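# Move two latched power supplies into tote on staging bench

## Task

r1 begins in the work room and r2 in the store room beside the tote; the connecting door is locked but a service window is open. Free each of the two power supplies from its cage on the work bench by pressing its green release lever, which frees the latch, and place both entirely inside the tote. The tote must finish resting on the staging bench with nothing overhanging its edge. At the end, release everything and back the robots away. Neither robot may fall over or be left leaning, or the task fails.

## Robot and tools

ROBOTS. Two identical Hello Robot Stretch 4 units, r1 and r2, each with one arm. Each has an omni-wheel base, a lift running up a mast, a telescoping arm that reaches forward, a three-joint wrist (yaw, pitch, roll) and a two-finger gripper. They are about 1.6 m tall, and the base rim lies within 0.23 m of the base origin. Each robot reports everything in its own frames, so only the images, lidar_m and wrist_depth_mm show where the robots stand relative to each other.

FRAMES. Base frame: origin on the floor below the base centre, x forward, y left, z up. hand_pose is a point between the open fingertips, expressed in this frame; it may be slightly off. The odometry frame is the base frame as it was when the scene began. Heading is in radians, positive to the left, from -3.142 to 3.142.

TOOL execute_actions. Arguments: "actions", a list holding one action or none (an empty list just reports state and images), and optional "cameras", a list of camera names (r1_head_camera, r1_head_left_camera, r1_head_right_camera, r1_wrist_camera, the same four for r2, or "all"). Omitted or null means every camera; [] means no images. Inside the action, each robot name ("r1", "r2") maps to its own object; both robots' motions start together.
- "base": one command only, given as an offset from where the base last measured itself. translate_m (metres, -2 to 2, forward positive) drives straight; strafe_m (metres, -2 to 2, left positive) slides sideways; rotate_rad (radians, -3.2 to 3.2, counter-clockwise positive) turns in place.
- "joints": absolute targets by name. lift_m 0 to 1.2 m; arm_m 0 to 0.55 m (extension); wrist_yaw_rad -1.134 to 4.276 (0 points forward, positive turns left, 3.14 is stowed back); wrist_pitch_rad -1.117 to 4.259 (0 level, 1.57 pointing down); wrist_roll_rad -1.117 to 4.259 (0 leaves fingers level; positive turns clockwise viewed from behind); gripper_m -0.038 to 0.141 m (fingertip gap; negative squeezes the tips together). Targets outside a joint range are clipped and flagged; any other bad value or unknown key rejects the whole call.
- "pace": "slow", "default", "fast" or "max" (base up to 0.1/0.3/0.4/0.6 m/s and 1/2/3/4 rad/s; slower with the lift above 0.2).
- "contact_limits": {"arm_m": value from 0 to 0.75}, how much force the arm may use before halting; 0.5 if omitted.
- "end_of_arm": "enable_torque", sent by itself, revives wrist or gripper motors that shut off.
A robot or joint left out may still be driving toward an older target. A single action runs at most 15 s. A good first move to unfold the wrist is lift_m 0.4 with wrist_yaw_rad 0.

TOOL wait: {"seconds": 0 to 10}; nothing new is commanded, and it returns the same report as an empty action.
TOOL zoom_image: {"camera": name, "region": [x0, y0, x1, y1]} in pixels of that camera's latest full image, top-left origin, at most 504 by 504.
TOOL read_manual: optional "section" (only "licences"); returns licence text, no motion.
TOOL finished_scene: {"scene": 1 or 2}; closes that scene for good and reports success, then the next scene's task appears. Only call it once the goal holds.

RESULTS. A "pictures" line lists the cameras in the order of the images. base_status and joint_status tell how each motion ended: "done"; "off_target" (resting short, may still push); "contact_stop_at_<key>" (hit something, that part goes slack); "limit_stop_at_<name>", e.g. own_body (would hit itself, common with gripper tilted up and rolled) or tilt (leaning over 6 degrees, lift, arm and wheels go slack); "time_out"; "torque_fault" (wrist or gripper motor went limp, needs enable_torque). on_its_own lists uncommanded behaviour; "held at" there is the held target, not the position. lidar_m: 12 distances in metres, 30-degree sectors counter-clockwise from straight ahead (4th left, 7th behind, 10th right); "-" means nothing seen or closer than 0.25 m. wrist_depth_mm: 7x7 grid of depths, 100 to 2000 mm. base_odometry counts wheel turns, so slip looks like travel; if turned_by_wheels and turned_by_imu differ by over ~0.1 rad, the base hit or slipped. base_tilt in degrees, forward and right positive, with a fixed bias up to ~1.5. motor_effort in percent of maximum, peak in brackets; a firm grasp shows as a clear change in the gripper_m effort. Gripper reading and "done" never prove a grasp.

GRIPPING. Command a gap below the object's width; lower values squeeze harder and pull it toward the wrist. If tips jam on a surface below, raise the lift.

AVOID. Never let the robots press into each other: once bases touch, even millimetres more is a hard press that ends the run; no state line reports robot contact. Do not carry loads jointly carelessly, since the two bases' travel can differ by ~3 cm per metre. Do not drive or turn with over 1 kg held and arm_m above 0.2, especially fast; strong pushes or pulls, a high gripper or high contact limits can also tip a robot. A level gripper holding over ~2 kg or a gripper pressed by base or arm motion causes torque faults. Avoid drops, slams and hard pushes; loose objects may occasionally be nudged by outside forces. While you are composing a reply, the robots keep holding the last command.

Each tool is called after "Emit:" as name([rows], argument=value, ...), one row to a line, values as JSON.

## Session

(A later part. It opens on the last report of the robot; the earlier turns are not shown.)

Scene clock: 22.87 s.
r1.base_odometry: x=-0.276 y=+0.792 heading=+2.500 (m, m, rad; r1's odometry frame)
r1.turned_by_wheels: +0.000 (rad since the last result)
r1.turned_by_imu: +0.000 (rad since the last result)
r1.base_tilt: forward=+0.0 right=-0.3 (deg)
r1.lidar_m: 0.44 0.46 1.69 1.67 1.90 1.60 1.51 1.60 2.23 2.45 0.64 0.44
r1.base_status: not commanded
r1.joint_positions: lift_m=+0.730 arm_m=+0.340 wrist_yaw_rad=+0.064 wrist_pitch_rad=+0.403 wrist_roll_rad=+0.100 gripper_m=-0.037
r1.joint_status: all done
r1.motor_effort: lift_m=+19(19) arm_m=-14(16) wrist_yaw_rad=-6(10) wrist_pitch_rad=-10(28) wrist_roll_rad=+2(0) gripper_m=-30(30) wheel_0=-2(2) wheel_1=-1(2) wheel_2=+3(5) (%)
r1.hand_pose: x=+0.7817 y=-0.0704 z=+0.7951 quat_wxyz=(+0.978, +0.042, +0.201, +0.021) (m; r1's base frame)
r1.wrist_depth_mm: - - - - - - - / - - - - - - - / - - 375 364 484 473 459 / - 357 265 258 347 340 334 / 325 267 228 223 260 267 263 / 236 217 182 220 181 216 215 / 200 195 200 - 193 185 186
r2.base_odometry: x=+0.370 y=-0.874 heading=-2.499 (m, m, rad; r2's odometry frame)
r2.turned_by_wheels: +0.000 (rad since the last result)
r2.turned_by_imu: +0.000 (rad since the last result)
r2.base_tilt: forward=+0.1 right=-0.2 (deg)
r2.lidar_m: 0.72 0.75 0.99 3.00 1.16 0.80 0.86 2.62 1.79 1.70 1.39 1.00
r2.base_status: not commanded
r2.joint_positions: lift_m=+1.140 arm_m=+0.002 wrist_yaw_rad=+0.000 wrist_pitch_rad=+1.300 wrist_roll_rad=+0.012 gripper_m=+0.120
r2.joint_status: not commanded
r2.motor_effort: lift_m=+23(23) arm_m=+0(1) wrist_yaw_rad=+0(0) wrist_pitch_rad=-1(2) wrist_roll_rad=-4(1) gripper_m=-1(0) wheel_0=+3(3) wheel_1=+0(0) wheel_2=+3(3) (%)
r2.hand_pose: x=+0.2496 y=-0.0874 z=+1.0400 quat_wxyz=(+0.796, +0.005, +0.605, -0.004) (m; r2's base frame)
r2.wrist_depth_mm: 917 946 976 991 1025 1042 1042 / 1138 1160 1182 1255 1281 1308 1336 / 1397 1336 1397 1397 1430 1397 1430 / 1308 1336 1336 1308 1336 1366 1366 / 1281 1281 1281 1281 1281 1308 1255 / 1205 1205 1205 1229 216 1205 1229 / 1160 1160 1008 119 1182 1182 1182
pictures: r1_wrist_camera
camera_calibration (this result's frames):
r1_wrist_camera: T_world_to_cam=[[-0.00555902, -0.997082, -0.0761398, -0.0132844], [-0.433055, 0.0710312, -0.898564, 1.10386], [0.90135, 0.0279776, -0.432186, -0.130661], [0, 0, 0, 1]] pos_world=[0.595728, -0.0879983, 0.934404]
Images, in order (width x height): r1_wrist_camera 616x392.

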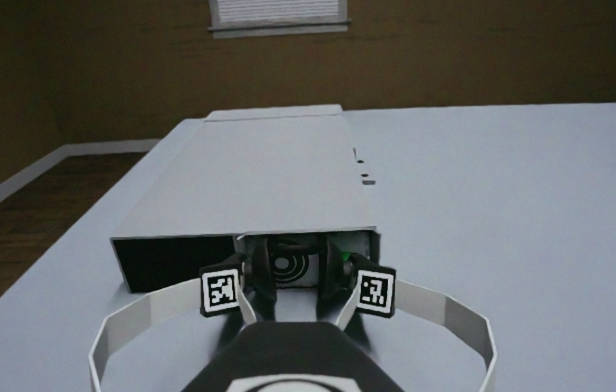

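Emit:
execute_actions([
  {"r1":{"joints":{"arm_m":0.335,"wrist_yaw_rad":0.058},"pace":"slow"}},
], cameras=[])

Emit:
execute_actions([
  {"r1":{"joints":{"arm_m":0.330},"pace":"slow"}},
], cameras=["r1_wrist_camera"])

Scene clock: 23.63 s.
r1.base_odometry: x=-0.275 y=+0.792 heading=+2.500 (m, m, rad; r1's odometry frame)
r1.turned_by_wheels: +0.000 (rad since the last result)
r1.turned_by_imu: +0.001 (rad since the last result)
r1.base_tilt: forward=-0.1 right=-0.4 (deg)
r1.lidar_m: 0.44 0.47 1.72 1.67 1.92 1.59 1.52 1.59 2.22 2.43 0.62 0.47
r1.base_status: not commanded
r1.joint_positions: lift_m=+0.730 arm_m=+0.336 wrist_yaw_rad=+0.058 wrist_pitch_rad=+0.410 wrist_roll_rad=+0.100 gripper_m=-0.037
r1.joint_status: all done
r1.on_its_own: wrist_pitch_rad is at rest, and its effort (-28) is outside its rest range (-23 to +23)
r1.motor_effort: lift_m=+21(21) arm_m=-7(14) wrist_yaw_rad=-3(9) wrist_pitch_rad=-28(33) wrist_roll_rad=-1(1) gripper_m=-18(32) wheel_0=+4(4) wheel_1=+3(2) wheel_2=+1(4) (%)
r1.hand_pose: x=+0.7764 y=-0.0718 z=+0.7932 quat_wxyz=(+0.978, +0.043, +0.205, +0.018) (m; r1's base frame)
r1.wrist_depth_mm: - - - - - - - / - - - - - - - / - - 359 349 469 452 445 / - 347 256 251 336 330 324 / 300 266 265 214 254 259 256 / 232 224 179 200 176 214 211 / 197 191 198 - 190 180 183
r2.base_odometry: x=+0.370 y=-0.874 heading=-2.499 (m, m, rad; r2's odometry frame)
r2.turned_by_wheels: +0.000 (rad since the last result)
r2.turned_by_imu: +0.000 (rad since the last result)
r2.base_tilt: forward=+0.1 right=-0.2 (deg)
r2.lidar_m: 0.73 0.72 0.98 2.97 1.14 0.79 0.87 2.59 1.81 1.71 1.38 0.98
r2.base_status: not commanded
r2.joint_positions: lift_m=+1.140 arm_m=+0.002 wrist_yaw_rad=+0.000 wrist_pitch_rad=+1.300 wrist_roll_rad=+0.012 gripper_m=+0.120
r2.joint_status: not commanded
r2.motor_effort: lift_m=+23(23) arm_m=+0(1) wrist_yaw_rad=+0(0) wrist_pitch_rad=-2(2) wrist_roll_rad=-2(3) gripper_m=-1(0) wheel_0=+3(3) wheel_1=+0(0) wheel_2=+3(3) (%)
r2.hand_pose: x=+0.2496 y=-0.0874 z=+1.0400 quat_wxyz=(+0.796, +0.005, +0.605, -0.004) (m; r2's base frame)
r2.wrist_depth_mm: 931 946 976 991 1025 1025 1060 / 1160 1182 1205 1229 1255 1308 1336 / 1397 1366 1397 1397 1430 1430 1430 / 1336 1308 1308 1336 1336 1336 1366 / 1255 1281 1281 1255 1308 1255 1308 / 1255 1182 1205 1229 216 1255 1255 / 1182 1160 1025 120 1182 1182 1182
pictures: none
No camera images: the call's "cameras" was empty. Leave "cameras" out to get every camera's image.

Scene clock: 24.37 s.
r1.base_odometry: x=-0.275 y=+0.792 heading=+2.500 (m, m, rad; r1's odometry frame)
r1.turned_by_wheels: +0.000 (rad since the last result)
r1.turned_by_imu: +0.000 (rad since the last result)
r1.base_tilt: forward=+0.0 right=-0.4 (deg)
r1.lidar_m: 0.41 0.50 1.71 1.67 1.90 1.57 1.53 1.62 2.26 2.43 0.66 0.45
r1.base_status: not commanded
r1.joint_positions: lift_m=+0.730 arm_m=+0.332 wrist_yaw_rad=+0.058 wrist_pitch_rad=+0.407 wrist_roll_rad=+0.100 gripper_m=-0.037
r1.joint_status: all done
r1.motor_effort: lift_m=+22(21) arm_m=-9(10) wrist_yaw_rad=-1(4) wrist_pitch_rad=-21(29) wrist_roll_rad=-1(0) gripper_m=-19(19) wheel_0=+3(4) wheel_1=+2(3) wheel_2=+1(1) (%)
r1.hand_pose: x=+0.7720 y=-0.0719 z=+0.7939 quat_wxyz=(+0.978, +0.043, +0.203, +0.018) (m; r1's base frame)
r1.wrist_depth_mm: - - - - - - - / - - - - - - - / - - 370 355 473 462 459 / - 353 264 255 340 336 329 / 314 271 267 220 258 264 259 / 235 225 182 198 177 216 213 / 199 193 200 - 191 182 185
r2.base_odometry: x=+0.370 y=-0.874 heading=-2.499 (m, m, rad; r2's odometry frame)
r2.turned_by_wheels: +0.000 (rad since the last result)
r2.turned_by_imu: +0.000 (rad since the last result)
r2.base_tilt: forward=+0.1 right=-0.2 (deg)
r2.lidar_m: 0.70 0.73 0.98 3.00 1.16 0.81 0.89 2.60 1.82 1.69 1.38 1.00
r2.base_status: not commanded
r2.joint_positions: lift_m=+1.140 arm_m=+0.002 wrist_yaw_rad=+0.000 wrist_pitch_rad=+1.300 wrist_roll_rad=+0.012 gripper_m=+0.120
r2.joint_status: not commanded
r2.motor_effort: lift_m=+23(23) arm_m=+0(1) wrist_yaw_rad=+0(0) wrist_pitch_rad=-2(2) wrist_roll_rad=-3(1) gripper_m=+0(1) wheel_0=+3(3) wheel_1=+0(0) wheel_2=+3(3) (%)
r2.hand_pose: x=+0.2496 y=-0.0874 z=+1.0400 quat_wxyz=(+0.796, +0.005, +0.605, -0.004) (m; r2's base frame)
r2.wrist_depth_mm: 931 946 976 1008 1008 1025 1060 / 1118 1182 1205 1229 1281 1281 1366 / 1397 1366 1397 1397 1430 1397 1430 / 1336 1336 1336 1336 1336 1336 1336 / 1281 1281 1281 1281 1281 1281 1281 / 1205 1205 1182 1205 215 1229 1229 / 1160 1160 1008 119 1182 1182 1182
pictures: r1_wrist_camera
camera_calibration (this result's frames):
r1_wrist_camera: T_world_to_cam=[[-0.0113598, -0.997032, -0.0761503, -0.0104184], [-0.436132, 0.0734701, -0.896878, 1.09989], [0.899811, 0.0230233, -0.435672, -0.118708], [0, 0, 0, 1]] pos_world=[0.586395, -0.0884636, 0.933959]
Images, in order (width x height): r1_wrist_camera 616x392.

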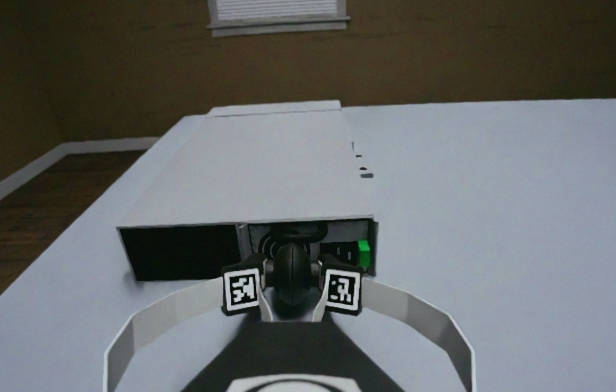

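Emit:
execute_actions([
  {"r1":{"joints":{"arm_m":0.30},"base":{"strafe_m":-0.008},"pace":"slow"}},
], cameras=[])

Emit:
execute_actions([
  {"r1":{"joints":{"gripper_m":0.045,"lift_m":0.738,"wrist_yaw_rad":0.07}}},
], cameras=[])

Emit:
execute_actions([
  {"r1":{"joints":{"arm_m":0.322},"pace":"slow","contact_limits":{"arm_m":0.2}}},
], cameras=["r1_wrist_camera"])

Emit:
zoom_image(camera="r1_wrist_camera", region=[220, 200, 400, 320])

Scene clock: 26.03 s.
r1.base_odometry: x=-0.271 y=+0.798 heading=+2.500 (m, m, rad; r1's odometry frame)
r1.turned_by_wheels: +0.000 (rad since the last result)
r1.turned_by_imu: +0.000 (rad since the last result)
r1.base_tilt: forward=-0.1 right=-0.3 (deg)
r1.lidar_m: 0.42 0.47 1.69 1.68 1.96 1.58 1.52 1.60 2.22 2.42 0.63 0.45
r1.base_status: done
r1.joint_positions: lift_m=+0.730 arm_m=+0.302 wrist_yaw_rad=+0.058 wrist_pitch_rad=+0.402 wrist_roll_rad=+0.100 gripper_m=-0.037
r1.joint_status: all done
r1.motor_effort: lift_m=+21(21) arm_m=-9(7) wrist_yaw_rad=-3(1) wrist_pitch_rad=-8(20) wrist_roll_rad=+0(2) gripper_m=-21(20) wheel_0=+0(10) wheel_1=-1(5) wheel_2=+1(0) (%)
r1.hand_pose: x=+0.7426 y=-0.0719 z=+0.7951 quat_wxyz=(+0.978, +0.043, +0.201, +0.018) (m; r1's base frame)
r1.wrist_depth_mm: - - - - - - - / - - - - - - - / - - 382 373 488 473 466 / - 345 283 263 353 343 338 / 304 287 277 259 274 268 265 / 239 229 181 200 177 222 218 / 202 198 204 - 196 186 189
r2.base_odometry: x=+0.370 y=-0.874 heading=-2.499 (m, m, rad; r2's odometry frame)
r2.turned_by_wheels: +0.000 (rad since the last result)
r2.turned_by_imu: +0.000 (rad since the last result)
r2.base_tilt: forward=+0.1 right=-0.2 (deg)
r2.lidar_m: 0.71 0.73 0.97 2.99 1.17 0.81 0.85 2.57 1.81 1.71 1.40 0.98
r2.base_status: not commanded
r2.joint_positions: lift_m=+1.140 arm_m=+0.002 wrist_yaw_rad=+0.000 wrist_pitch_rad=+1.300 wrist_roll_rad=+0.012 gripper_m=+0.120
r2.joint_status: not commanded
r2.motor_effort: lift_m=+23(23) arm_m=-1(0) wrist_yaw_rad=+0(0) wrist_pitch_rad=-2(1) wrist_roll_rad=-2(1) gripper_m=-1(0) wheel_0=+3(3) wheel_1=+0(0) wheel_2=+3(3) (%)
r2.hand_pose: x=+0.2496 y=-0.0874 z=+1.0400 quat_wxyz=(+0.796, +0.005, +0.605, -0.004) (m; r2's base frame)
r2.wrist_depth_mm: 931 946 976 991 1025 1025 1042 / 1118 1182 1205 1229 1281 1308 1397 / 1366 1366 1464 1397 1397 1430 1430 / 1336 1336 1336 1336 1366 1336 1336 / 1281 1281 1281 1281 1281 1281 1281 / 1229 1182 1205 1229 215 1229 1255 / 1160 1160 1008 119 1182 1182 1182
pictures: none
No camera images: the call's "cameras" was empty. Leave "cameras" out to get every camera's image.

Scene clock: 27.57 s.
r1.base_odometry: x=-0.271 y=+0.798 heading=+2.500 (m, m, rad; r1's odometry frame)
r1.turned_by_wheels: +0.000 (rad since the last result)
r1.turned_by_imu: +0.000 (rad since the last result)
r1.base_tilt: forward=+0.0 right=-0.4 (deg)
r1.lidar_m: 0.43 0.48 1.70 1.69 1.96 1.60 1.52 1.63 2.26 2.43 0.66 0.46
r1.base_status: not commanded
r1.joint_positions: lift_m=+0.738 arm_m=+0.302 wrist_yaw_rad=+0.070 wrist_pitch_rad=+0.402 wrist_roll_rad=+0.100 gripper_m=+0.045
r1.joint_status: all done
r1.motor_effort: lift_m=+23(23) arm_m=-9(9) wrist_yaw_rad=+0(0) wrist_pitch_rad=-7(8) wrist_roll_rad=+0(2) gripper_m=-4(18) wheel_0=+0(0) wheel_1=-1(1) wheel_2=+1(1) (%)
r1.hand_pose: x=+0.7434 y=-0.0687 z=+0.8030 quat_wxyz=(+0.978, +0.042, +0.201, +0.024) (m; r1's base frame)
r1.wrist_depth_mm: - - - - - - - / - - - - - - - / - - 410 397 508 504 484 / - 397 291 279 373 362 353 / 1537 298 274 268 278 283 278 / 250 247 198 231 197 231 228 / 211 206 213 - 203 195 195
r2.base_odometry: x=+0.370 y=-0.874 heading=-2.499 (m, m, rad; r2's odometry frame)
r2.turned_by_wheels: +0.000 (rad since the last result)
r2.turned_by_imu: +0.000 (rad since the last result)
r2.base_tilt: forward=+0.1 right=-0.2 (deg)
r2.lidar_m: 0.72 0.72 0.99 2.99 1.19 0.82 0.89 2.61 1.82 1.69 1.38 1.00
r2.base_status: not commanded
r2.joint_positions: lift_m=+1.140 arm_m=+0.002 wrist_yaw_rad=+0.000 wrist_pitch_rad=+1.300 wrist_roll_rad=+0.012 gripper_m=+0.120
r2.joint_status: not commanded
r2.motor_effort: lift_m=+23(23) arm_m=-1(1) wrist_yaw_rad=+1(0) wrist_pitch_rad=-1(2) wrist_roll_rad=-1(2) gripper_m=-1(0) wheel_0=+3(3) wheel_1=+0(0) wheel_2=+3(3) (%)
r2.hand_pose: x=+0.2496 y=-0.0874 z=+1.0400 quat_wxyz=(+0.796, +0.005, +0.605, -0.004) (m; r2's base frame)
r2.wrist_depth_mm: 931 946 960 991 1042 1025 1060 / 1160 1182 1229 1229 1281 1336 1336 / 1366 1366 1430 1397 1397 1366 1397 / 1336 1336 1366 1336 1336 1366 1366 / 1281 1281 1308 1281 1281 1281 1281 / 1229 1205 1229 1229 215 1205 1229 / 1160 1160 1008 119 1182 1182 1182
pictures: none
No camera images: the call's "cameras" was empty. Leave "cameras" out to get every camera's image.

Scene clock: 28.80 s.
r1.base_odometry: x=-0.271 y=+0.798 heading=+2.500 (m, m, rad; r1's odometry frame)
r1.turned_by_wheels: +0.000 (rad since the last result)
r1.turned_by_imu: +0.000 (rad since the last result)
r1.base_tilt: forward=-0.1 right=-0.4 (deg)
r1.lidar_m: 0.44 0.47 1.67 1.68 1.94 1.59 1.54 1.61 2.23 2.43 0.67 0.48
r1.base_status: not commanded
r1.joint_positions: lift_m=+0.738 arm_m=+0.320 wrist_yaw_rad=+0.070 wrist_pitch_rad=+0.402 wrist_roll_rad=+0.100 gripper_m=+0.045
r1.joint_status: all done
r1.motor_effort: lift_m=+23(22) arm_m=+9(9) wrist_yaw_rad=+1(1) wrist_pitch_rad=-8(7) wrist_roll_rad=-2(1) gripper_m=-4(3) wheel_0=+0(0) wheel_1=-1(1) wheel_2=+1(1) (%)
r1.contact_limits: arm_m 0.2
r1.hand_pose: x=+0.7622 y=-0.0687 z=+0.8030 quat_wxyz=(+0.978, +0.042, +0.201, +0.024) (m; r1's base frame)
r1.wrist_depth_mm: - - - - - - - / - - - - - - - / - - 413 399 512 500 488 / - 399 289 281 370 362 353 / 1537 289 245 248 278 282 278 / 250 247 198 232 197 231 227 / 211 206 213 - 202 195 195
r2.base_odometry: x=+0.370 y=-0.874 heading=-2.499 (m, m, rad; r2's odometry frame)
r2.turned_by_wheels: +0.000 (rad since the last result)
r2.turned_by_imu: +0.000 (rad since the last result)
r2.base_tilt: forward=+0.1 right=-0.2 (deg)
r2.lidar_m: 0.73 0.73 0.99 2.99 1.14 0.83 0.89 2.62 1.83 1.70 1.38 0.99
r2.base_status: not commanded
r2.joint_positions: lift_m=+1.140 arm_m=+0.002 wrist_yaw_rad=+0.000 wrist_pitch_rad=+1.300 wrist_roll_rad=+0.012 gripper_m=+0.120
r2.joint_status: not commanded
r2.motor_effort: lift_m=+23(23) arm_m=-1(0) wrist_yaw_rad=+1(0) wrist_pitch_rad=-2(1) wrist_roll_rad=-1(1) gripper_m=+0(1) wheel_0=+3(3) wheel_1=+0(0) wheel_2=+3(3) (%)
r2.hand_pose: x=+0.2496 y=-0.0874 z=+1.0400 quat_wxyz=(+0.796, +0.005, +0.605, -0.004) (m; r2's base frame)
r2.wrist_depth_mm: 946 946 976 976 1025 1025 1060 / 1138 1182 1205 1255 1281 1281 1336 / 1397 1366 1397 1397 1397 1397 1430 / 1366 1336 1308 1336 1336 1366 1366 / 1281 1281 1281 1281 1308 1308 1308 / 1205 1205 1182 1229 215 1205 1229 / 1182 1160 1008 119 1182 1182 1182
pictures: r1_wrist_camera
camera_calibration (this result's frames):
r1_wrist_camera: T_world_to_cam=[[0.00069238, -0.997071, -0.0764786, -0.015566], [-0.432715, 0.0686491, -0.898913, 1.10229], [0.90153, 0.0337159, -0.4314, -0.110044], [0, 0, 0, 1]] pos_world=[0.576196, -0.0874814, 0.942199]
Images, in order (width x height): r1_wrist_camera 616x392.

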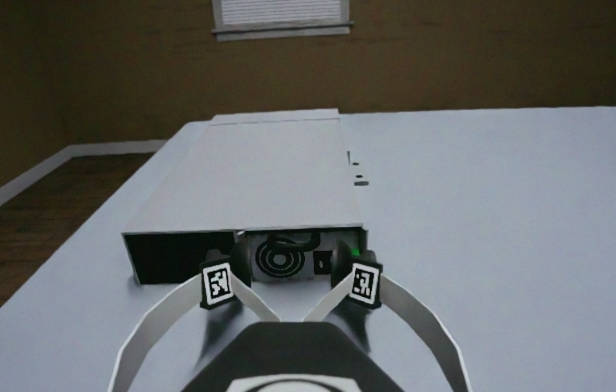

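Region (220, 200, 400, 320) of r1_wrist_camera's 616x392 image, scaled by 2.800.

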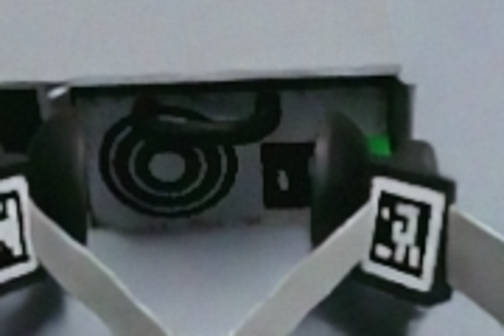

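Emit:
execute_actions([
  {"r1":{"joints":{"arm_m":0.330,"wrist_yaw_rad":0.068},"pace":"slow","contact_limits":{"arm_m":0.2}}},
], cameras=[])

Emit:
execute_actions([
  {"r1":{"joints":{"gripper_m":0.03,"arm_m":0.332},"pace":"slow","contact_limits":{"arm_m":0.25}}},
], cameras=[])

Emit:
execute_actions([
  {"r1":{"joints":{"gripper_m":0.016,"wrist_yaw_rad":0.095,"arm_m":0.334},"pace":"slow","contact_limits":{"arm_m":0.25}}},
], cameras=["r1_wrist_camera"])

Emit:
zoom_image(camera="r1_wrist_camera", region=[220, 200, 400, 320])

Scene clock: 29.93 s.
r1.base_odometry: x=-0.271 y=+0.798 heading=+2.500 (m, m, rad; r1's odometry frame)
r1.turned_by_wheels: +0.000 (rad since the last result)
r1.turned_by_imu: +0.000 (rad since the last result)
r1.base_tilt: forward=-0.1 right=-0.3 (deg)
r1.lidar_m: 0.44 0.44 1.71 1.66 1.94 1.61 1.54 1.62 2.26 2.40 0.62 0.46
r1.base_status: not commanded
r1.joint_positions: lift_m=+0.738 arm_m=+0.328 wrist_yaw_rad=+0.065 wrist_pitch_rad=+0.404 wrist_roll_rad=+0.100 gripper_m=+0.045
r1.joint_status: all done
r1.motor_effort: lift_m=+22(23) arm_m=+12(10) wrist_yaw_rad=+8(7) wrist_pitch_rad=-13(13) wrist_roll_rad=-2(1) gripper_m=-2(2) wheel_0=+0(0) wheel_1=-1(1) wheel_2=+0(1) (%)
r1.contact_limits: arm_m 0.2
r1.hand_pose: x=+0.7691 y=-0.0701 z=+0.8026 quat_wxyz=(+0.978, +0.042, +0.202, +0.022) (m; r1's base frame)
r1.wrist_depth_mm: - - - - - - - / - - - - - - - / - - 407 394 508 492 488 / - 379 287 279 368 357 351 / 931 281 244 239 286 282 276 / 250 247 198 223 196 230 227 / 210 207 213 - 202 195 195
r2.base_odometry: x=+0.370 y=-0.874 heading=-2.499 (m, m, rad; r2's odometry frame)
r2.turned_by_wheels: +0.000 (rad since the last result)
r2.turned_by_imu: +0.000 (rad since the last result)
r2.base_tilt: forward=+0.2 right=-0.2 (deg)
r2.lidar_m: 0.73 0.71 0.99 2.99 1.18 0.81 0.90 2.59 1.82 1.70 1.38 0.98
r2.base_status: not commanded
r2.joint_positions: lift_m=+1.140 arm_m=+0.002 wrist_yaw_rad=+0.000 wrist_pitch_rad=+1.300 wrist_roll_rad=+0.012 gripper_m=+0.120
r2.joint_status: not commanded
r2.motor_effort: lift_m=+23(23) arm_m=+0(0) wrist_yaw_rad=+0(0) wrist_pitch_rad=-1(1) wrist_roll_rad=-2(3) gripper_m=+0(0) wheel_0=+3(3) wheel_1=+0(0) wheel_2=+3(3) (%)
r2.hand_pose: x=+0.2496 y=-0.0874 z=+1.0400 quat_wxyz=(+0.796, +0.005, +0.605, -0.004) (m; r2's base frame)
r2.wrist_depth_mm: 931 946 960 991 1008 1025 1078 / 1138 1205 1205 1255 1255 1308 1336 / 1366 1366 1397 1397 1430 1397 1397 / 1336 1336 1336 1308 1366 1336 1336 / 1255 1281 1281 1281 1281 1308 1281 / 1229 1205 1229 1205 216 1229 1255 / 1182 1182 1008 119 1182 1205 1182
pictures: none
No camera images: the call's "cameras" was empty. Leave "cameras" out to get every camera's image.

Scene clock: 30.93 s.
r1.base_odometry: x=-0.271 y=+0.798 heading=+2.500 (m, m, rad; r1's odometry frame)
r1.turned_by_wheels: +0.000 (rad since the last result)
r1.turned_by_imu: +0.000 (rad since the last result)
r1.base_tilt: forward=+0.0 right=-0.4 (deg)
r1.lidar_m: 0.44 0.47 1.70 1.69 1.93 1.57 1.49 1.60 2.25 2.42 0.65 0.46
r1.base_status: not commanded
r1.joint_positions: lift_m=+0.738 arm_m=+0.330 wrist_yaw_rad=+0.061 wrist_pitch_rad=+0.405 wrist_roll_rad=+0.100 gripper_m=+0.030
r1.joint_status: all done
r1.on_its_own: wrist_yaw_rad is at rest, and its effort (+18) is outside its rest range (-13 to +13)
r1.motor_effort: lift_m=+21(22) arm_m=+11(13) wrist_yaw_rad=+18(18) wrist_pitch_rad=-16(17) wrist_roll_rad=-4(1) gripper_m=-3(6) wheel_0=+0(0) wheel_1=-1(1) wheel_2=-3(3) (%)
r1.contact_limits: arm_m 0.25
r1.hand_pose: x=+0.7708 y=-0.0710 z=+0.8023 quat_wxyz=(+0.978, +0.043, +0.202, +0.020) (m; r1's base frame)
r1.wrist_depth_mm: - - - - - - - / - - - - - - - / - - 404 397 512 492 484 / - 377 286 277 368 357 347 / 904 281 243 239 283 281 276 / 248 245 192 230 195 231 226 / 211 202 211 - 203 192 195
r2.base_odometry: x=+0.370 y=-0.874 heading=-2.499 (m, m, rad; r2's odometry frame)
r2.turned_by_wheels: +0.000 (rad since the last result)
r2.turned_by_imu: +0.000 (rad since the last result)
r2.base_tilt: forward=+0.2 right=-0.1 (deg)
r2.lidar_m: 0.71 0.74 0.97 2.99 1.15 0.81 0.87 2.60 1.83 1.70 1.38 1.01
r2.base_status: not commanded
r2.joint_positions: lift_m=+1.140 arm_m=+0.002 wrist_yaw_rad=+0.000 wrist_pitch_rad=+1.300 wrist_roll_rad=+0.012 gripper_m=+0.120
r2.joint_status: not commanded
r2.motor_effort: lift_m=+23(23) arm_m=-1(0) wrist_yaw_rad=+1(0) wrist_pitch_rad=-2(2) wrist_roll_rad=-2(0) gripper_m=-1(1) wheel_0=+3(3) wheel_1=+0(0) wheel_2=+4(3) (%)
r2.hand_pose: x=+0.2496 y=-0.0874 z=+1.0400 quat_wxyz=(+0.796, +0.005, +0.605, -0.004) (m; r2's base frame)
r2.wrist_depth_mm: 946 960 976 991 1025 1025 1060 / 1160 1182 1205 1255 1281 1308 1366 / 1397 1397 1430 1397 1430 1397 1430 / 1308 1336 1336 1336 1336 1336 1366 / 1281 1255 1281 1281 1281 1281 1308 / 1229 1205 1229 1229 216 1205 1229 / 1160 1160 1008 119 1160 1182 1182
pictures: none
No camera images: the call's "cameras" was empty. Leave "cameras" out to get every camera's image.

Scene clock: 31.90 s.
r1.base_odometry: x=-0.271 y=+0.798 heading=+2.500 (m, m, rad; r1's odometry frame)
r1.turned_by_wheels: +0.000 (rad since the last result)
r1.turned_by_imu: +0.000 (rad since the last result)
r1.base_tilt: forward=-0.1 right=-0.3 (deg)
r1.lidar_m: 0.43 0.49 1.72 1.68 1.93 1.59 1.52 1.61 2.27 2.43 0.62 0.46
r1.base_status: not commanded
r1.joint_positions: lift_m=+0.738 arm_m=+0.332 wrist_yaw_rad=+0.087 wrist_pitch_rad=+0.407 wrist_roll_rad=+0.100 gripper_m=+0.016
r1.joint_status: all done
r1.on_its_own: wrist_yaw_rad is at rest, and its effort (+22) is outside its rest range (-13 to +13)
r1.motor_effort: lift_m=+22(21) arm_m=+12(13) wrist_yaw_rad=+22(33) wrist_pitch_rad=-21(21) wrist_roll_rad=-4(3) gripper_m=-12(11) wheel_0=-1(1) wheel_1=-1(1) wheel_2=-7(7) (%)
r1.contact_limits: arm_m 0.25
r1.hand_pose: x=+0.7743 y=-0.0642 z=+0.8018 quat_wxyz=(+0.978, +0.040, +0.204, +0.032) (m; r1's base frame)
r1.wrist_depth_mm: - - - - - - - / - - - - - - - / - - 399 382 500 484 480 / - 392 281 273 362 353 347 / 917 278 240 236 272 278 272 / 247 243 190 230 187 229 224 / 208 204 210 - 202 193 193
r2.base_odometry: x=+0.370 y=-0.874 heading=-2.499 (m, m, rad; r2's odometry frame)
r2.turned_by_wheels: +0.000 (rad since the last result)
r2.turned_by_imu: +0.000 (rad since the last result)
r2.base_tilt: forward=+0.1 right=-0.2 (deg)
r2.lidar_m: 0.71 0.71 0.97 3.00 1.14 0.78 0.89 2.60 1.82 1.72 1.35 0.99
r2.base_status: not commanded
r2.joint_positions: lift_m=+1.140 arm_m=+0.002 wrist_yaw_rad=+0.000 wrist_pitch_rad=+1.300 wrist_roll_rad=+0.012 gripper_m=+0.120
r2.joint_status: not commanded
r2.motor_effort: lift_m=+23(24) arm_m=+0(0) wrist_yaw_rad=+0(0) wrist_pitch_rad=-1(1) wrist_roll_rad=-3(3) gripper_m=-1(1) wheel_0=+3(3) wheel_1=+0(0) wheel_2=+3(3) (%)
r2.hand_pose: x=+0.2496 y=-0.0874 z=+1.0400 quat_wxyz=(+0.796, +0.005, +0.605, -0.004) (m; r2's base frame)
r2.wrist_depth_mm: 917 946 960 991 1025 1025 1060 / 1160 1182 1229 1255 1281 1308 1336 / 1366 1397 1397 1397 1397 1397 1397 / 1336 1336 1336 1336 1336 1336 1336 / 1255 1281 1281 1281 1281 1308 1281 / 1229 1205 1205 1229 215 1229 1229 / 1182 1138 1008 119 1182 1182 1205
pictures: r1_wrist_camera
camera_calibration (this result's frames):
r1_wrist_camera: T_world_to_cam=[[0.0170399, -0.99694, -0.0762884, -0.0239597], [-0.438294, 0.0611302, -0.89675, 1.10819], [0.89867, 0.0487173, -0.435911, -0.114817], [0, 0, 0, 1]] pos_world=[0.589306, -0.086037, 0.941896]
Images, in order (width x height): r1_wrist_camera 616x392.

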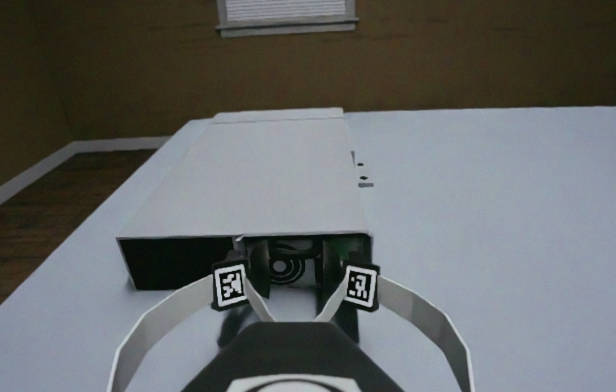

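Region (220, 200, 400, 320) of r1_wrist_camera's 616x392 image, scaled by 2.800.

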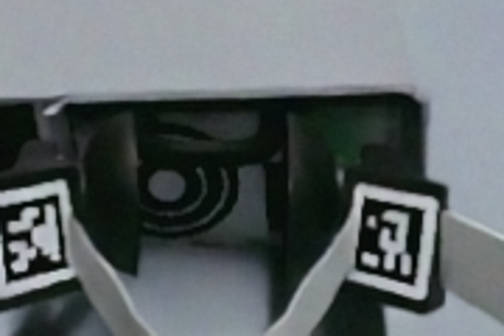

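Lever seems captured (green at the notch). Squeeze.

Emit:
execute_actions([
  {"r1":{"joints":{"gripper_m":-0.010,"arm_m":0.340,"lift_m":0.736},"pace":"slow","contact_limits":{"arm_m":0.25}}},
], cameras=[])

Emit:
execute_actions([
  {"r1":{"joints":{"gripper_m":-0.038,"arm_m":0.346,"lift_m":0.733},"pace":"slow","contact_limits":{"arm_m":0.25}}},
], cameras=[])

Emit:
execute_actions([
  {"r1":{"joints":{"arm_m":0.337,"wrist_yaw_rad":0.088},"pace":"slow"}},
], cameras=["r1_wrist_camera"])

Emit:
zoom_image(camera="r1_wrist_camera", region=[220, 200, 400, 320])

Scene clock: 33.30 s.
r1.base_odometry: x=-0.271 y=+0.798 heading=+2.500 (m, m, rad; r1's odometry frame)
r1.turned_by_wheels: +0.000 (rad since the last result)
r1.turned_by_imu: +0.000 (rad since the last result)
r1.base_tilt: forward=-0.1 right=-0.4 (deg)
r1.lidar_m: 0.44 0.48 1.71 1.66 1.94 1.58 1.53 1.58 2.27 2.43 0.64 0.47
r1.base_status: not commanded
r1.joint_positions: lift_m=+0.736 arm_m=+0.338 wrist_yaw_rad=+0.088 wrist_pitch_rad=+0.409 wrist_roll_rad=+0.100 gripper_m=-0.009
r1.joint_status: all done
r1.on_its_own: wrist_yaw_rad is at rest, and its effort (+18) is outside its rest range (-13 to +13); wrist_pitch_rad is at rest, and its effort (-27) is outside its rest range (-23 to +23)
r1.motor_effort: lift_m=+17(19) arm_m=+11(18) wrist_yaw_rad=+18(30) wrist_pitch_rad=-27(29) wrist_roll_rad=-1(1) gripper_m=-21(19) wheel_0=+0(1) wheel_1=+0(1) wheel_2=-6(9) (%)
r1.contact_limits: arm_m 0.25
r1.hand_pose: x=+0.7802 y=-0.0638 z=+0.7997 quat_wxyz=(+0.977, +0.040, +0.205, +0.033) (m; r1's base frame)
r1.wrist_depth_mm: - - - - - - - / - - - - - - - / - - 389 373 488 473 466 / - 366 274 270 355 347 342 / 904 273 235 228 267 273 266 / 242 224 187 225 186 224 221 / 205 200 206 - 200 190 193
r2.base_odometry: x=+0.370 y=-0.874 heading=-2.499 (m, m, rad; r2's odometry frame)
r2.turned_by_wheels: +0.000 (rad since the last result)
r2.turned_by_imu: +0.000 (rad since the last result)
r2.base_tilt: forward=+0.1 right=-0.1 (deg)
r2.lidar_m: 0.72 0.72 0.98 2.96 1.17 0.81 0.86 2.58 1.82 1.70 1.40 1.00
r2.base_status: not commanded
r2.joint_positions: lift_m=+1.140 arm_m=+0.002 wrist_yaw_rad=+0.000 wrist_pitch_rad=+1.300 wrist_roll_rad=+0.012 gripper_m=+0.120
r2.joint_status: not commanded
r2.motor_effort: lift_m=+23(23) arm_m=-1(1) wrist_yaw_rad=+0(0) wrist_pitch_rad=-1(2) wrist_roll_rad=-2(0) gripper_m=-1(0) wheel_0=+3(3) wheel_1=+0(0) wheel_2=+3(3) (%)
r2.hand_pose: x=+0.2496 y=-0.0874 z=+1.0400 quat_wxyz=(+0.796, +0.005, +0.605, -0.004) (m; r2's base frame)
r2.wrist_depth_mm: 931 946 976 976 1025 1008 1060 / 1160 1160 1205 1255 1308 1308 1366 / 1397 1397 1366 1397 1430 1397 1430 / 1336 1336 1336 1336 1366 1336 1366 / 1255 1255 1308 1308 1281 1281 1281 / 1229 1205 1205 1229 215 1229 1255 / 1160 1160 1008 119 1205 1160 1182
pictures: none
No camera images: the call's "cameras" was empty. Leave "cameras" out to get every camera's image.

Scene clock: 34.50 s.
r1.base_odometry: x=-0.271 y=+0.798 heading=+2.500 (m, m, rad; r1's odometry frame)
r1.turned_by_wheels: +0.000 (rad since the last result)
r1.turned_by_imu: +0.000 (rad since the last result)
r1.base_tilt: forward=+0.0 right=-0.4 (deg)
r1.lidar_m: 0.42 0.47 1.69 1.70 1.94 1.60 1.51 1.60 2.26 2.42 0.66 0.44
r1.base_status: not commanded
r1.joint_positions: lift_m=+0.733 arm_m=+0.344 wrist_yaw_rad=+0.089 wrist_pitch_rad=+0.410 wrist_roll_rad=+0.100 gripper_m=-0.037
r1.joint_status: all done
r1.on_its_own: wrist_yaw_rad is at rest, and its effort (+17) is outside its rest range (-13 to +13); wrist_pitch_rad is at rest, and its effort (-29) is outside its rest range (-23 to +23)
r1.motor_effort: lift_m=+17(18) arm_m=+12(17) wrist_yaw_rad=+17(29) wrist_pitch_rad=-29(30) wrist_roll_rad=+0(2) gripper_m=-25(26) wheel_0=+1(1) wheel_1=+1(2) wheel_2=-6(8) (%)
r1.contact_limits: arm_m 0.25
r1.hand_pose: x=+0.7860 y=-0.0637 z=+0.7966 quat_wxyz=(+0.977, +0.040, +0.205, +0.033) (m; r1's base frame)
r1.wrist_depth_mm: - - - - - - - / - - - - - - - / - - 379 366 488 466 455 / - 357 267 262 343 342 332 / 904 264 227 223 262 270 264 / 238 163 185 223 182 212 217 / 202 198 204 - 196 187 188
r2.base_odometry: x=+0.370 y=-0.874 heading=-2.499 (m, m, rad; r2's odometry frame)
r2.turned_by_wheels: +0.000 (rad since the last result)
r2.turned_by_imu: +0.000 (rad since the last result)
r2.base_tilt: forward=+0.1 right=-0.2 (deg)
r2.lidar_m: 0.71 0.71 0.97 3.00 1.17 0.82 0.89 2.60 1.82 1.69 1.39 0.99
r2.base_status: not commanded
r2.joint_positions: lift_m=+1.140 arm_m=+0.002 wrist_yaw_rad=+0.000 wrist_pitch_rad=+1.300 wrist_roll_rad=+0.012 gripper_m=+0.120
r2.joint_status: not commanded
r2.motor_effort: lift_m=+23(23) arm_m=+0(0) wrist_yaw_rad=+0(0) wrist_pitch_rad=-1(2) wrist_roll_rad=-3(2) gripper_m=+0(1) wheel_0=+3(3) wheel_1=+0(0) wheel_2=+3(3) (%)
r2.hand_pose: x=+0.2496 y=-0.0874 z=+1.0400 quat_wxyz=(+0.796, +0.005, +0.605, -0.004) (m; r2's base frame)
r2.wrist_depth_mm: 931 946 960 976 1008 1025 1042 / 1138 1182 1205 1229 1281 1281 1336 / 1397 1366 1366 1397 1397 1397 1397 / 1336 1336 1336 1336 1336 1336 1366 / 1281 1281 1281 1281 1281 1281 1308 / 1229 1205 1205 1229 216 1229 1229 / 1160 1160 1008 119 1182 1182 1182
pictures: none
No camera images: the call's "cameras" was empty. Leave "cameras" out to get every camera's image.

Scene clock: 35.40 s.
r1.base_odometry: x=-0.271 y=+0.798 heading=+2.500 (m, m, rad; r1's odometry frame)
r1.turned_by_wheels: +0.000 (rad since the last result)
r1.turned_by_imu: +0.000 (rad since the last result)
r1.base_tilt: forward=+0.0 right=-0.4 (deg)
r1.lidar_m: 0.43 0.49 1.75 1.66 1.95 1.59 1.52 1.60 2.27 2.43 0.65 0.47
r1.base_status: not commanded
r1.joint_positions: lift_m=+0.733 arm_m=+0.339 wrist_yaw_rad=+0.089 wrist_pitch_rad=+0.404 wrist_roll_rad=+0.100 gripper_m=-0.037
r1.joint_status: all done
r1.motor_effort: lift_m=+19(19) arm_m=-13(13) wrist_yaw_rad=-6(13) wrist_pitch_rad=-11(28) wrist_roll_rad=-2(1) gripper_m=-30(30) wheel_0=-2(2) wheel_1=-1(1) wheel_2=+3(6) (%)
r1.hand_pose: x=+0.7822 y=-0.0635 z=+0.7980 quat_wxyz=(+0.978, +0.040, +0.202, +0.033) (m; r1's base frame)
r1.wrist_depth_mm: - - - - - - - / - - - - - - - / - - 387 370 496 480 469 / - 382 272 266 349 347 338 / 904 267 232 225 265 271 265 / 242 221 182 224 183 221 218 / 203 198 205 - 198 188 190
r2.base_odometry: x=+0.370 y=-0.874 heading=-2.499 (m, m, rad; r2's odometry frame)
r2.turned_by_wheels: +0.000 (rad since the last result)
r2.turned_by_imu: +0.000 (rad since the last result)
r2.base_tilt: forward=+0.2 right=-0.2 (deg)
r2.lidar_m: 0.71 0.73 0.97 2.99 1.15 0.80 0.86 2.63 1.82 1.69 1.40 0.99
r2.base_status: not commanded
r2.joint_positions: lift_m=+1.140 arm_m=+0.002 wrist_yaw_rad=+0.000 wrist_pitch_rad=+1.300 wrist_roll_rad=+0.012 gripper_m=+0.120
r2.joint_status: not commanded
r2.motor_effort: lift_m=+23(23) arm_m=+0(0) wrist_yaw_rad=+0(1) wrist_pitch_rad=-2(2) wrist_roll_rad=-2(2) gripper_m=-1(1) wheel_0=+3(3) wheel_1=+0(0) wheel_2=+3(3) (%)
r2.hand_pose: x=+0.2496 y=-0.0874 z=+1.0400 quat_wxyz=(+0.796, +0.005, +0.605, -0.004) (m; r2's base frame)
r2.wrist_depth_mm: 931 960 960 991 1025 1042 1042 / 1118 1182 1229 1281 1308 1308 1336 / 1397 1366 1397 1397 1397 1430 1430 / 1336 1336 1336 1308 1336 1336 1336 / 1281 1281 1281 1281 1281 1281 1281 / 1205 1182 1182 1205 215 1229 1229 / 1160 1160 1008 119 1182 1182 1182
pictures: r1_wrist_camera
camera_calibration (this result's frames):
r1_wrist_camera: T_world_to_cam=[[0.0196238, -0.996883, -0.0764144, -0.0256537], [-0.435225, 0.0602903, -0.898301, 1.10696], [0.900108, 0.0508855, -0.432686, -0.12716], [0, 0, 0, 1]] pos_world=[0.596737, -0.0858418, 0.937399]
Images, in order (width x height): r1_wrist_camera 616x392.

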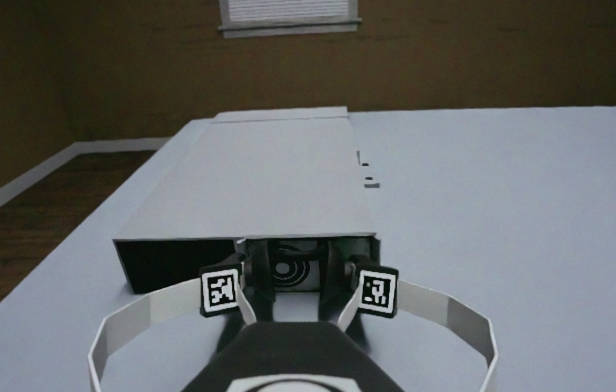

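Region (220, 200, 400, 320) of r1_wrist_camera's 616x392 image, scaled by 2.800.

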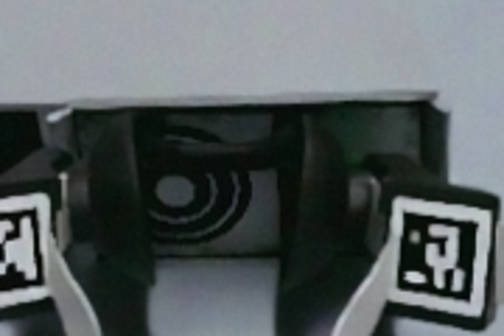

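Emit:
execute_actions(actions=[], cameras=["r1_wrist_camera","r2_head_camera"])

Scene clock: 36.00 s.
r1.base_odometry: x=-0.271 y=+0.798 heading=+2.500 (m, m, rad; r1's odometry frame)
r1.turned_by_wheels: +0.000 (rad since the last result)
r1.turned_by_imu: +0.000 (rad since the last result)
r1.base_tilt: forward=+0.0 right=-0.4 (deg)
r1.lidar_m: 0.42 0.48 1.73 1.68 1.93 1.60 1.52 1.62 2.26 2.43 0.64 0.47
r1.base_status: not commanded
r1.joint_positions: lift_m=+0.733 arm_m=+0.339 wrist_yaw_rad=+0.089 wrist_pitch_rad=+0.404 wrist_roll_rad=+0.100 gripper_m=-0.037
r1.joint_status: all done
r1.motor_effort: lift_m=+19(19) arm_m=-13(13) wrist_yaw_rad=-5(13) wrist_pitch_rad=-11(28) wrist_roll_rad=+1(1) gripper_m=-31(30) wheel_0=-2(2) wheel_1=-1(1) wheel_2=+3(6) (%)
r1.hand_pose: x=+0.7822 y=-0.0635 z=+0.7980 quat_wxyz=(+0.978, +0.040, +0.202, +0.033) (m; r1's base frame)
r1.wrist_depth_mm: - - - - - - - / - - - - - - - / - - 389 370 492 473 469 / - 384 272 266 349 343 340 / 904 267 234 224 265 272 266 / 240 221 182 224 183 220 218 / 204 198 205 - 197 189 190
r2.base_odometry: x=+0.370 y=-0.874 heading=-2.499 (m, m, rad; r2's odometry frame)
r2.turned_by_wheels: +0.000 (rad since the last result)
r2.turned_by_imu: +0.000 (rad since the last result)
r2.base_tilt: forward=+0.1 right=-0.2 (deg)
r2.lidar_m: 0.71 0.72 0.99 2.99 1.16 0.81 0.91 2.61 1.81 1.71 1.36 1.01
r2.base_status: not commanded
r2.joint_positions: lift_m=+1.140 arm_m=+0.002 wrist_yaw_rad=+0.000 wrist_pitch_rad=+1.300 wrist_roll_rad=+0.012 gripper_m=+0.120
r2.joint_status: not commanded
r2.motor_effort: lift_m=+23(23) arm_m=-1(0) wrist_yaw_rad=+0(1) wrist_pitch_rad=-1(2) wrist_roll_rad=+0(2) gripper_m=-1(1) wheel_0=+3(3) wheel_1=+0(0) wheel_2=+3(3) (%)
r2.hand_pose: x=+0.2496 y=-0.0874 z=+1.0400 quat_wxyz=(+0.796, +0.005, +0.605, -0.004) (m; r2's base frame)
r2.wrist_depth_mm: 931 946 960 1008 1008 1025 1060 / 1138 1160 1205 1255 1308 1308 1366 / 1397 1397 1397 1397 1430 1397 1397 / 1308 1336 1336 1366 1336 1336 1366 / 1281 1281 1281 1255 1281 1281 1308 / 1229 1182 1205 1229 215 1229 1229 / 1182 1160 1008 119 1182 1205 1182
pictures: r1_wrist_camera, r2_head_camera
camera_calibration (this result's frames):
r1_wrist_camera: T_world_to_cam=[[0.0196239, -0.996883, -0.0764145, -0.0256537], [-0.435225, 0.0602903, -0.898301, 1.10696], [0.900108, 0.0508856, -0.432686, -0.12716], [0, 0, 0, 1]] pos_world=[0.596737, -0.0858418, 0.937399]
Images, in order (width x height): r1_wrist_camera 616x392, r2_head_camera 420x560.

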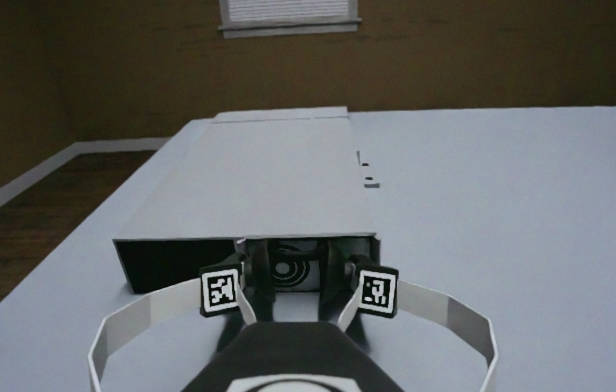

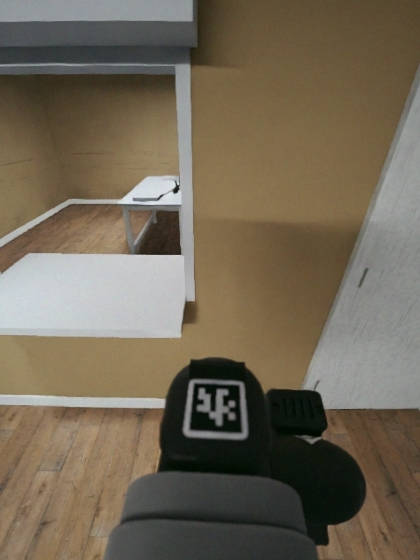

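Emit:
execute_actions([
  {"r1":{"joints":{"arm_m":0.334,"wrist_yaw_rad":0.084},"pace":"slow"},"r2":{"base":{"strafe_m":0.5}}},
], cameras=["r1_wrist_camera","r2_head_camera"])

Scene clock: 39.07 s.
r1.base_odometry: x=-0.271 y=+0.798 heading=+2.500 (m, m, rad; r1's odometry frame)
r1.turned_by_wheels: +0.000 (rad since the last result)
r1.turned_by_imu: +0.000 (rad since the last result)
r1.base_tilt: forward=+0.0 right=-0.4 (deg)
r1.lidar_m: 0.42 0.49 1.74 1.68 1.94 1.59 1.52 1.60 2.25 2.43 0.64 0.46
r1.base_status: not commanded
r1.joint_positions: lift_m=+0.733 arm_m=+0.337 wrist_yaw_rad=+0.087 wrist_pitch_rad=+0.401 wrist_roll_rad=+0.100 gripper_m=-0.037
r1.joint_status: all done
r1.motor_effort: lift_m=+19(19) arm_m=-15(17) wrist_yaw_rad=-10(10) wrist_pitch_rad=-4(12) wrist_roll_rad=-2(1) gripper_m=-33(33) wheel_0=-3(3) wheel_1=-3(2) wheel_2=+5(5) (%)
r1.hand_pose: x=+0.7797 y=-0.0640 z=+0.7985 quat_wxyz=(+0.978, +0.040, +0.201, +0.033) (m; r1's base frame)
r1.wrist_depth_mm: - - - - - - - / - - - - - - - / - - 392 375 496 480 473 / - 387 277 268 355 347 342 / 917 271 235 226 267 273 267 / 242 221 182 225 184 222 220 / 205 200 206 - 198 189 190
r2.base_odometry: x=+0.669 y=-1.274 heading=-2.499 (m, m, rad; r2's odometry frame)
r2.turned_by_wheels: +0.000 (rad since the last result)
r2.turned_by_imu: +0.001 (rad since the last result)
r2.base_tilt: forward=+0.2 right=-0.2 (deg)
r2.lidar_m: 0.68 0.70 1.26 2.50 2.56 0.83 0.77 0.80 2.35 2.22 1.38 0.72
r2.base_status: done
r2.joint_positions: lift_m=+1.140 arm_m=+0.002 wrist_yaw_rad=+0.000 wrist_pitch_rad=+1.300 wrist_roll_rad=+0.012 gripper_m=+0.120
r2.joint_status: not commanded
r2.motor_effort: lift_m=+23(23) arm_m=-1(0) wrist_yaw_rad=+0(0) wrist_pitch_rad=-2(2) wrist_roll_rad=-2(1) gripper_m=-1(0) wheel_0=-3(12) wheel_1=+1(10) wheel_2=+0(1) (%)
r2.hand_pose: x=+0.2496 y=-0.0874 z=+1.0400 quat_wxyz=(+0.796, +0.005, +0.605, -0.004) (m; r2's base frame)
r2.wrist_depth_mm: 904 917 946 960 991 1025 1060 / 1118 1160 1160 1205 1255 1281 1366 / 1336 1366 1397 1397 1397 1397 1430 / 1308 1336 1336 1336 1336 1366 1336 / 1281 1281 1281 1281 1281 1308 1281 / 1229 1182 1205 1205 215 1205 1255 / 1182 1160 1008 119 1160 1160 1182
pictures: r1_wrist_camera, r2_head_camera
camera_calibration (this result's frames):
r1_wrist_camera: T_world_to_cam=[[0.0180915, -0.9969, -0.0765744, -0.0246807], [-0.433045, 0.0612181, -0.899291, 1.10558], [0.901191, 0.0494296, -0.430595, -0.127253], [0, 0, 0, 1]] pos_world=[0.59389, -0.0859954, 0.937552]
Images, in order (width x height): r1_wrist_camera 616x392, r2_head_camera 420x560.

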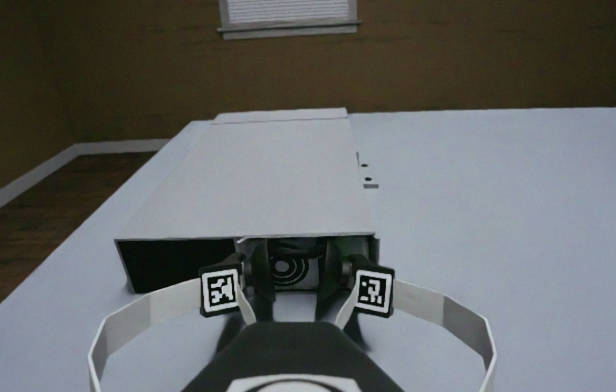

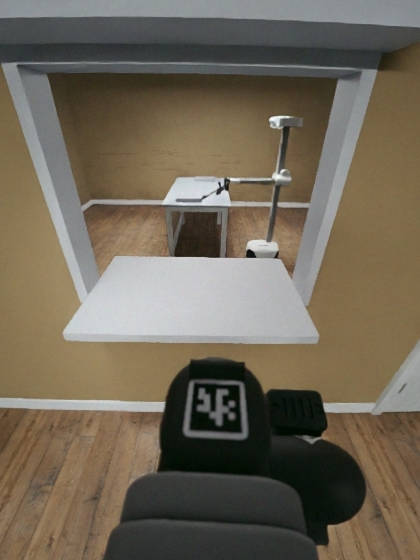

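Emit:
execute_actions([
  {"r1":{"joints":{"arm_m":0.329},"pace":"slow"}},
], cameras=["r1_wrist_camera"])

Emit:
zoom_image(camera="r1_wrist_camera", region=[220, 210, 400, 320])

Scene clock: 39.90 s.
r1.base_odometry: x=-0.271 y=+0.798 heading=+2.500 (m, m, rad; r1's odometry frame)
r1.turned_by_wheels: +0.000 (rad since the last result)
r1.turned_by_imu: +0.000 (rad since the last result)
r1.base_tilt: forward=+0.0 right=-0.3 (deg)
r1.lidar_m: 0.43 0.48 1.69 1.69 1.94 1.58 1.50 1.58 2.28 2.43 0.62 0.47
r1.base_status: not commanded
r1.joint_positions: lift_m=+0.733 arm_m=+0.331 wrist_yaw_rad=+0.083 wrist_pitch_rad=+0.406 wrist_roll_rad=+0.100 gripper_m=-0.037
r1.joint_status: all done
r1.motor_effort: lift_m=+19(20) arm_m=-9(14) wrist_yaw_rad=+0(13) wrist_pitch_rad=-18(19) wrist_roll_rad=-1(0) gripper_m=-29(33) wheel_0=-2(3) wheel_1=-1(2) wheel_2=+0(5) (%)
r1.hand_pose: x=+0.7729 y=-0.0650 z=+0.7973 quat_wxyz=(+0.978, +0.041, +0.203, +0.031) (m; r1's base frame)
r1.wrist_depth_mm: - - - - - - - / - - - - - - - / - - 382 366 484 469 462 / - 359 268 262 347 343 336 / 904 270 234 227 262 268 263 / 238 219 180 221 185 219 218 / 202 198 203 - 196 187 189
r2.base_odometry: x=+0.669 y=-1.274 heading=-2.499 (m, m, rad; r2's odometry frame)
r2.turned_by_wheels: +0.000 (rad since the last result)
r2.turned_by_imu: +0.000 (rad since the last result)
r2.base_tilt: forward=+0.2 right=-0.2 (deg)
r2.lidar_m: 0.67 0.71 1.24 2.49 2.56 0.84 0.77 0.80 2.35 2.22 1.37 0.71
r2.base_status: not commanded
r2.joint_positions: lift_m=+1.140 arm_m=+0.002 wrist_yaw_rad=+0.000 wrist_pitch_rad=+1.300 wrist_roll_rad=+0.012 gripper_m=+0.120
r2.joint_status: not commanded
r2.motor_effort: lift_m=+23(23) arm_m=+0(1) wrist_yaw_rad=+1(1) wrist_pitch_rad=-2(2) wrist_roll_rad=-1(2) gripper_m=+0(1) wheel_0=-3(3) wheel_1=+1(1) wheel_2=+0(0) (%)
r2.hand_pose: x=+0.2496 y=-0.0874 z=+1.0400 quat_wxyz=(+0.796, +0.005, +0.605, -0.004) (m; r2's base frame)
r2.wrist_depth_mm: 904 917 946 960 991 1025 1042 / 1098 1138 1160 1182 1229 1308 1336 / 1366 1397 1366 1397 1430 1397 1397 / 1308 1336 1308 1366 1336 1366 1366 / 1281 1281 1281 1308 1281 1281 1281 / 1229 1229 1182 1229 215 1229 1229 / 1160 1182 1008 119 1182 1182 1182
pictures: r1_wrist_camera
camera_calibration (this result's frames):
r1_wrist_camera: T_world_to_cam=[[0.0139173, -0.996992, -0.0762442, -0.0227823], [-0.437081, 0.0625149, -0.897247, 1.10314], [0.899314, 0.0458122, -0.434896, -0.117043], [0, 0, 0, 1]] pos_world=[0.587738, -0.0863146, 0.937152]
Images, in order (width x height): r1_wrist_camera 616x392.

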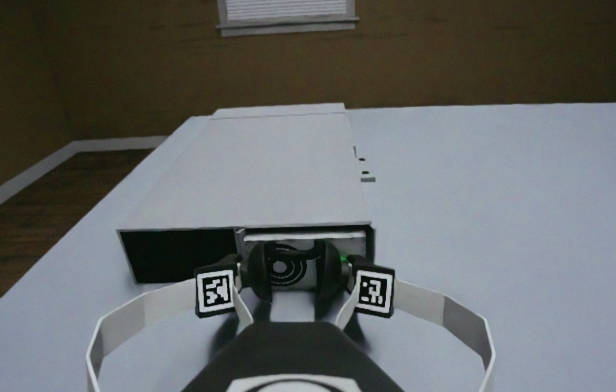

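Region (220, 210, 400, 320) of r1_wrist_camera's 616x392 image, scaled by 2.800.

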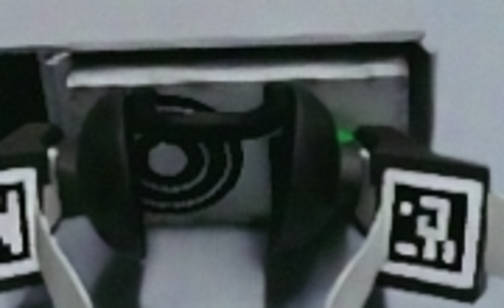

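Free. Pull out.

Emit:
execute_actions([
  {"r1":{"joints":{"arm_m":0.115,"lift_m":0.731},"pace":"slow"},"r2":{"base":{"strafe_m":0.12}}},
], cameras=["r1_wrist_camera","r1_head_camera"])

Scene clock: 43.43 s.
r1.base_odometry: x=-0.271 y=+0.798 heading=+2.500 (m, m, rad; r1's odometry frame)
r1.turned_by_wheels: +0.000 (rad since the last result)
r1.turned_by_imu: +0.000 (rad since the last result)
r1.base_tilt: forward=-0.1 right=-0.3 (deg)
r1.lidar_m: 0.45 0.44 1.72 1.68 1.93 1.59 1.51 1.62 2.24 2.42 0.64 0.49
r1.base_status: not commanded
r1.joint_positions: lift_m=+0.731 arm_m=+0.117 wrist_yaw_rad=+0.084 wrist_pitch_rad=+0.407 wrist_roll_rad=+0.100 gripper_m=-0.037
r1.joint_status: all done
r1.motor_effort: lift_m=+18(20) arm_m=-9(11) wrist_yaw_rad=-1(1) wrist_pitch_rad=-19(21) wrist_roll_rad=-1(1) gripper_m=-29(28) wheel_0=-2(1) wheel_1=-1(1) wheel_2=+0(0) (%)
r1.hand_pose: x=+0.5589 y=-0.0649 z=+0.7953 quat_wxyz=(+0.978, +0.040, +0.203, +0.031) (m; r1's base frame)
r1.wrist_depth_mm: - - - - - - - / - - - 627 788 759 732 / - - 477 387 488 469 459 / - 377 368 271 351 342 336 / 310 291 276 225 271 268 264 / 238 163 185 222 184 218 216 / 201 196 203 - 195 186 188
r2.base_odometry: x=+0.741 y=-1.370 heading=-2.499 (m, m, rad; r2's odometry frame)
r2.turned_by_wheels: +0.000 (rad since the last result)
r2.turned_by_imu: +0.001 (rad since the last result)
r2.base_tilt: forward=+0.1 right=-0.2 (deg)
r2.lidar_m: 0.68 0.70 1.21 2.38 2.48 0.84 0.78 0.80 2.45 2.33 1.38 0.72
r2.base_status: done
r2.joint_positions: lift_m=+1.140 arm_m=+0.002 wrist_yaw_rad=+0.000 wrist_pitch_rad=+1.300 wrist_roll_rad=+0.012 gripper_m=+0.120
r2.joint_status: not commanded
r2.motor_effort: lift_m=+23(23) arm_m=-1(1) wrist_yaw_rad=+1(1) wrist_pitch_rad=-2(1) wrist_roll_rad=-1(1) gripper_m=-1(1) wheel_0=-4(12) wheel_1=+1(10) wheel_2=+0(0) (%)
r2.hand_pose: x=+0.2496 y=-0.0874 z=+1.0400 quat_wxyz=(+0.796, +0.005, +0.605, -0.004) (m; r2's base frame)
r2.wrist_depth_mm: 891 904 946 946 991 1008 1042 / 1118 1138 1160 1182 1255 1281 1308 / 1366 1397 1366 1366 1464 1397 1397 / 1336 1336 1336 1336 1366 1336 1366 / 1255 1255 1281 1281 1255 1308 1308 / 1229 1205 1229 1229 215 1229 1255 / 1182 1182 1025 119 1182 1182 1182
pictures: r1_head_camera, r1_wrist_camera
camera_calibration (this result's frames):
r1_wrist_camera: T_world_to_cam=[[0.0145027, -0.996985, -0.076222, -0.0201372], [-0.437398, 0.0622239, -0.897113, 1.00784], [0.899151, 0.0463498, -0.435177, 0.0749258], [0, 0, 0, 1]] pos_world=[0.373751, -0.0862612, 0.935221]
Images, in order (width x height): r1_head_camera 420x560, r1_wrist_camera 616x392.

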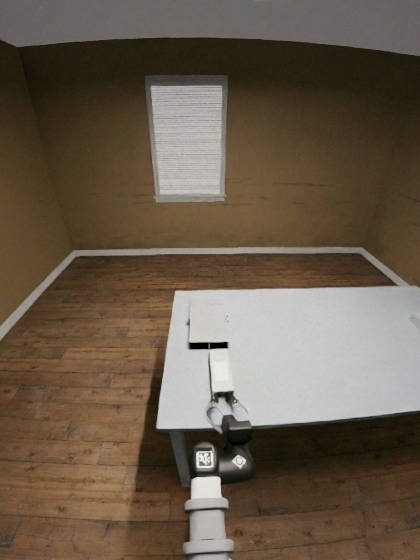

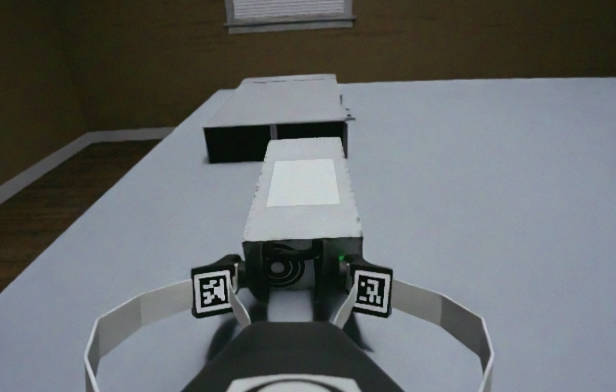

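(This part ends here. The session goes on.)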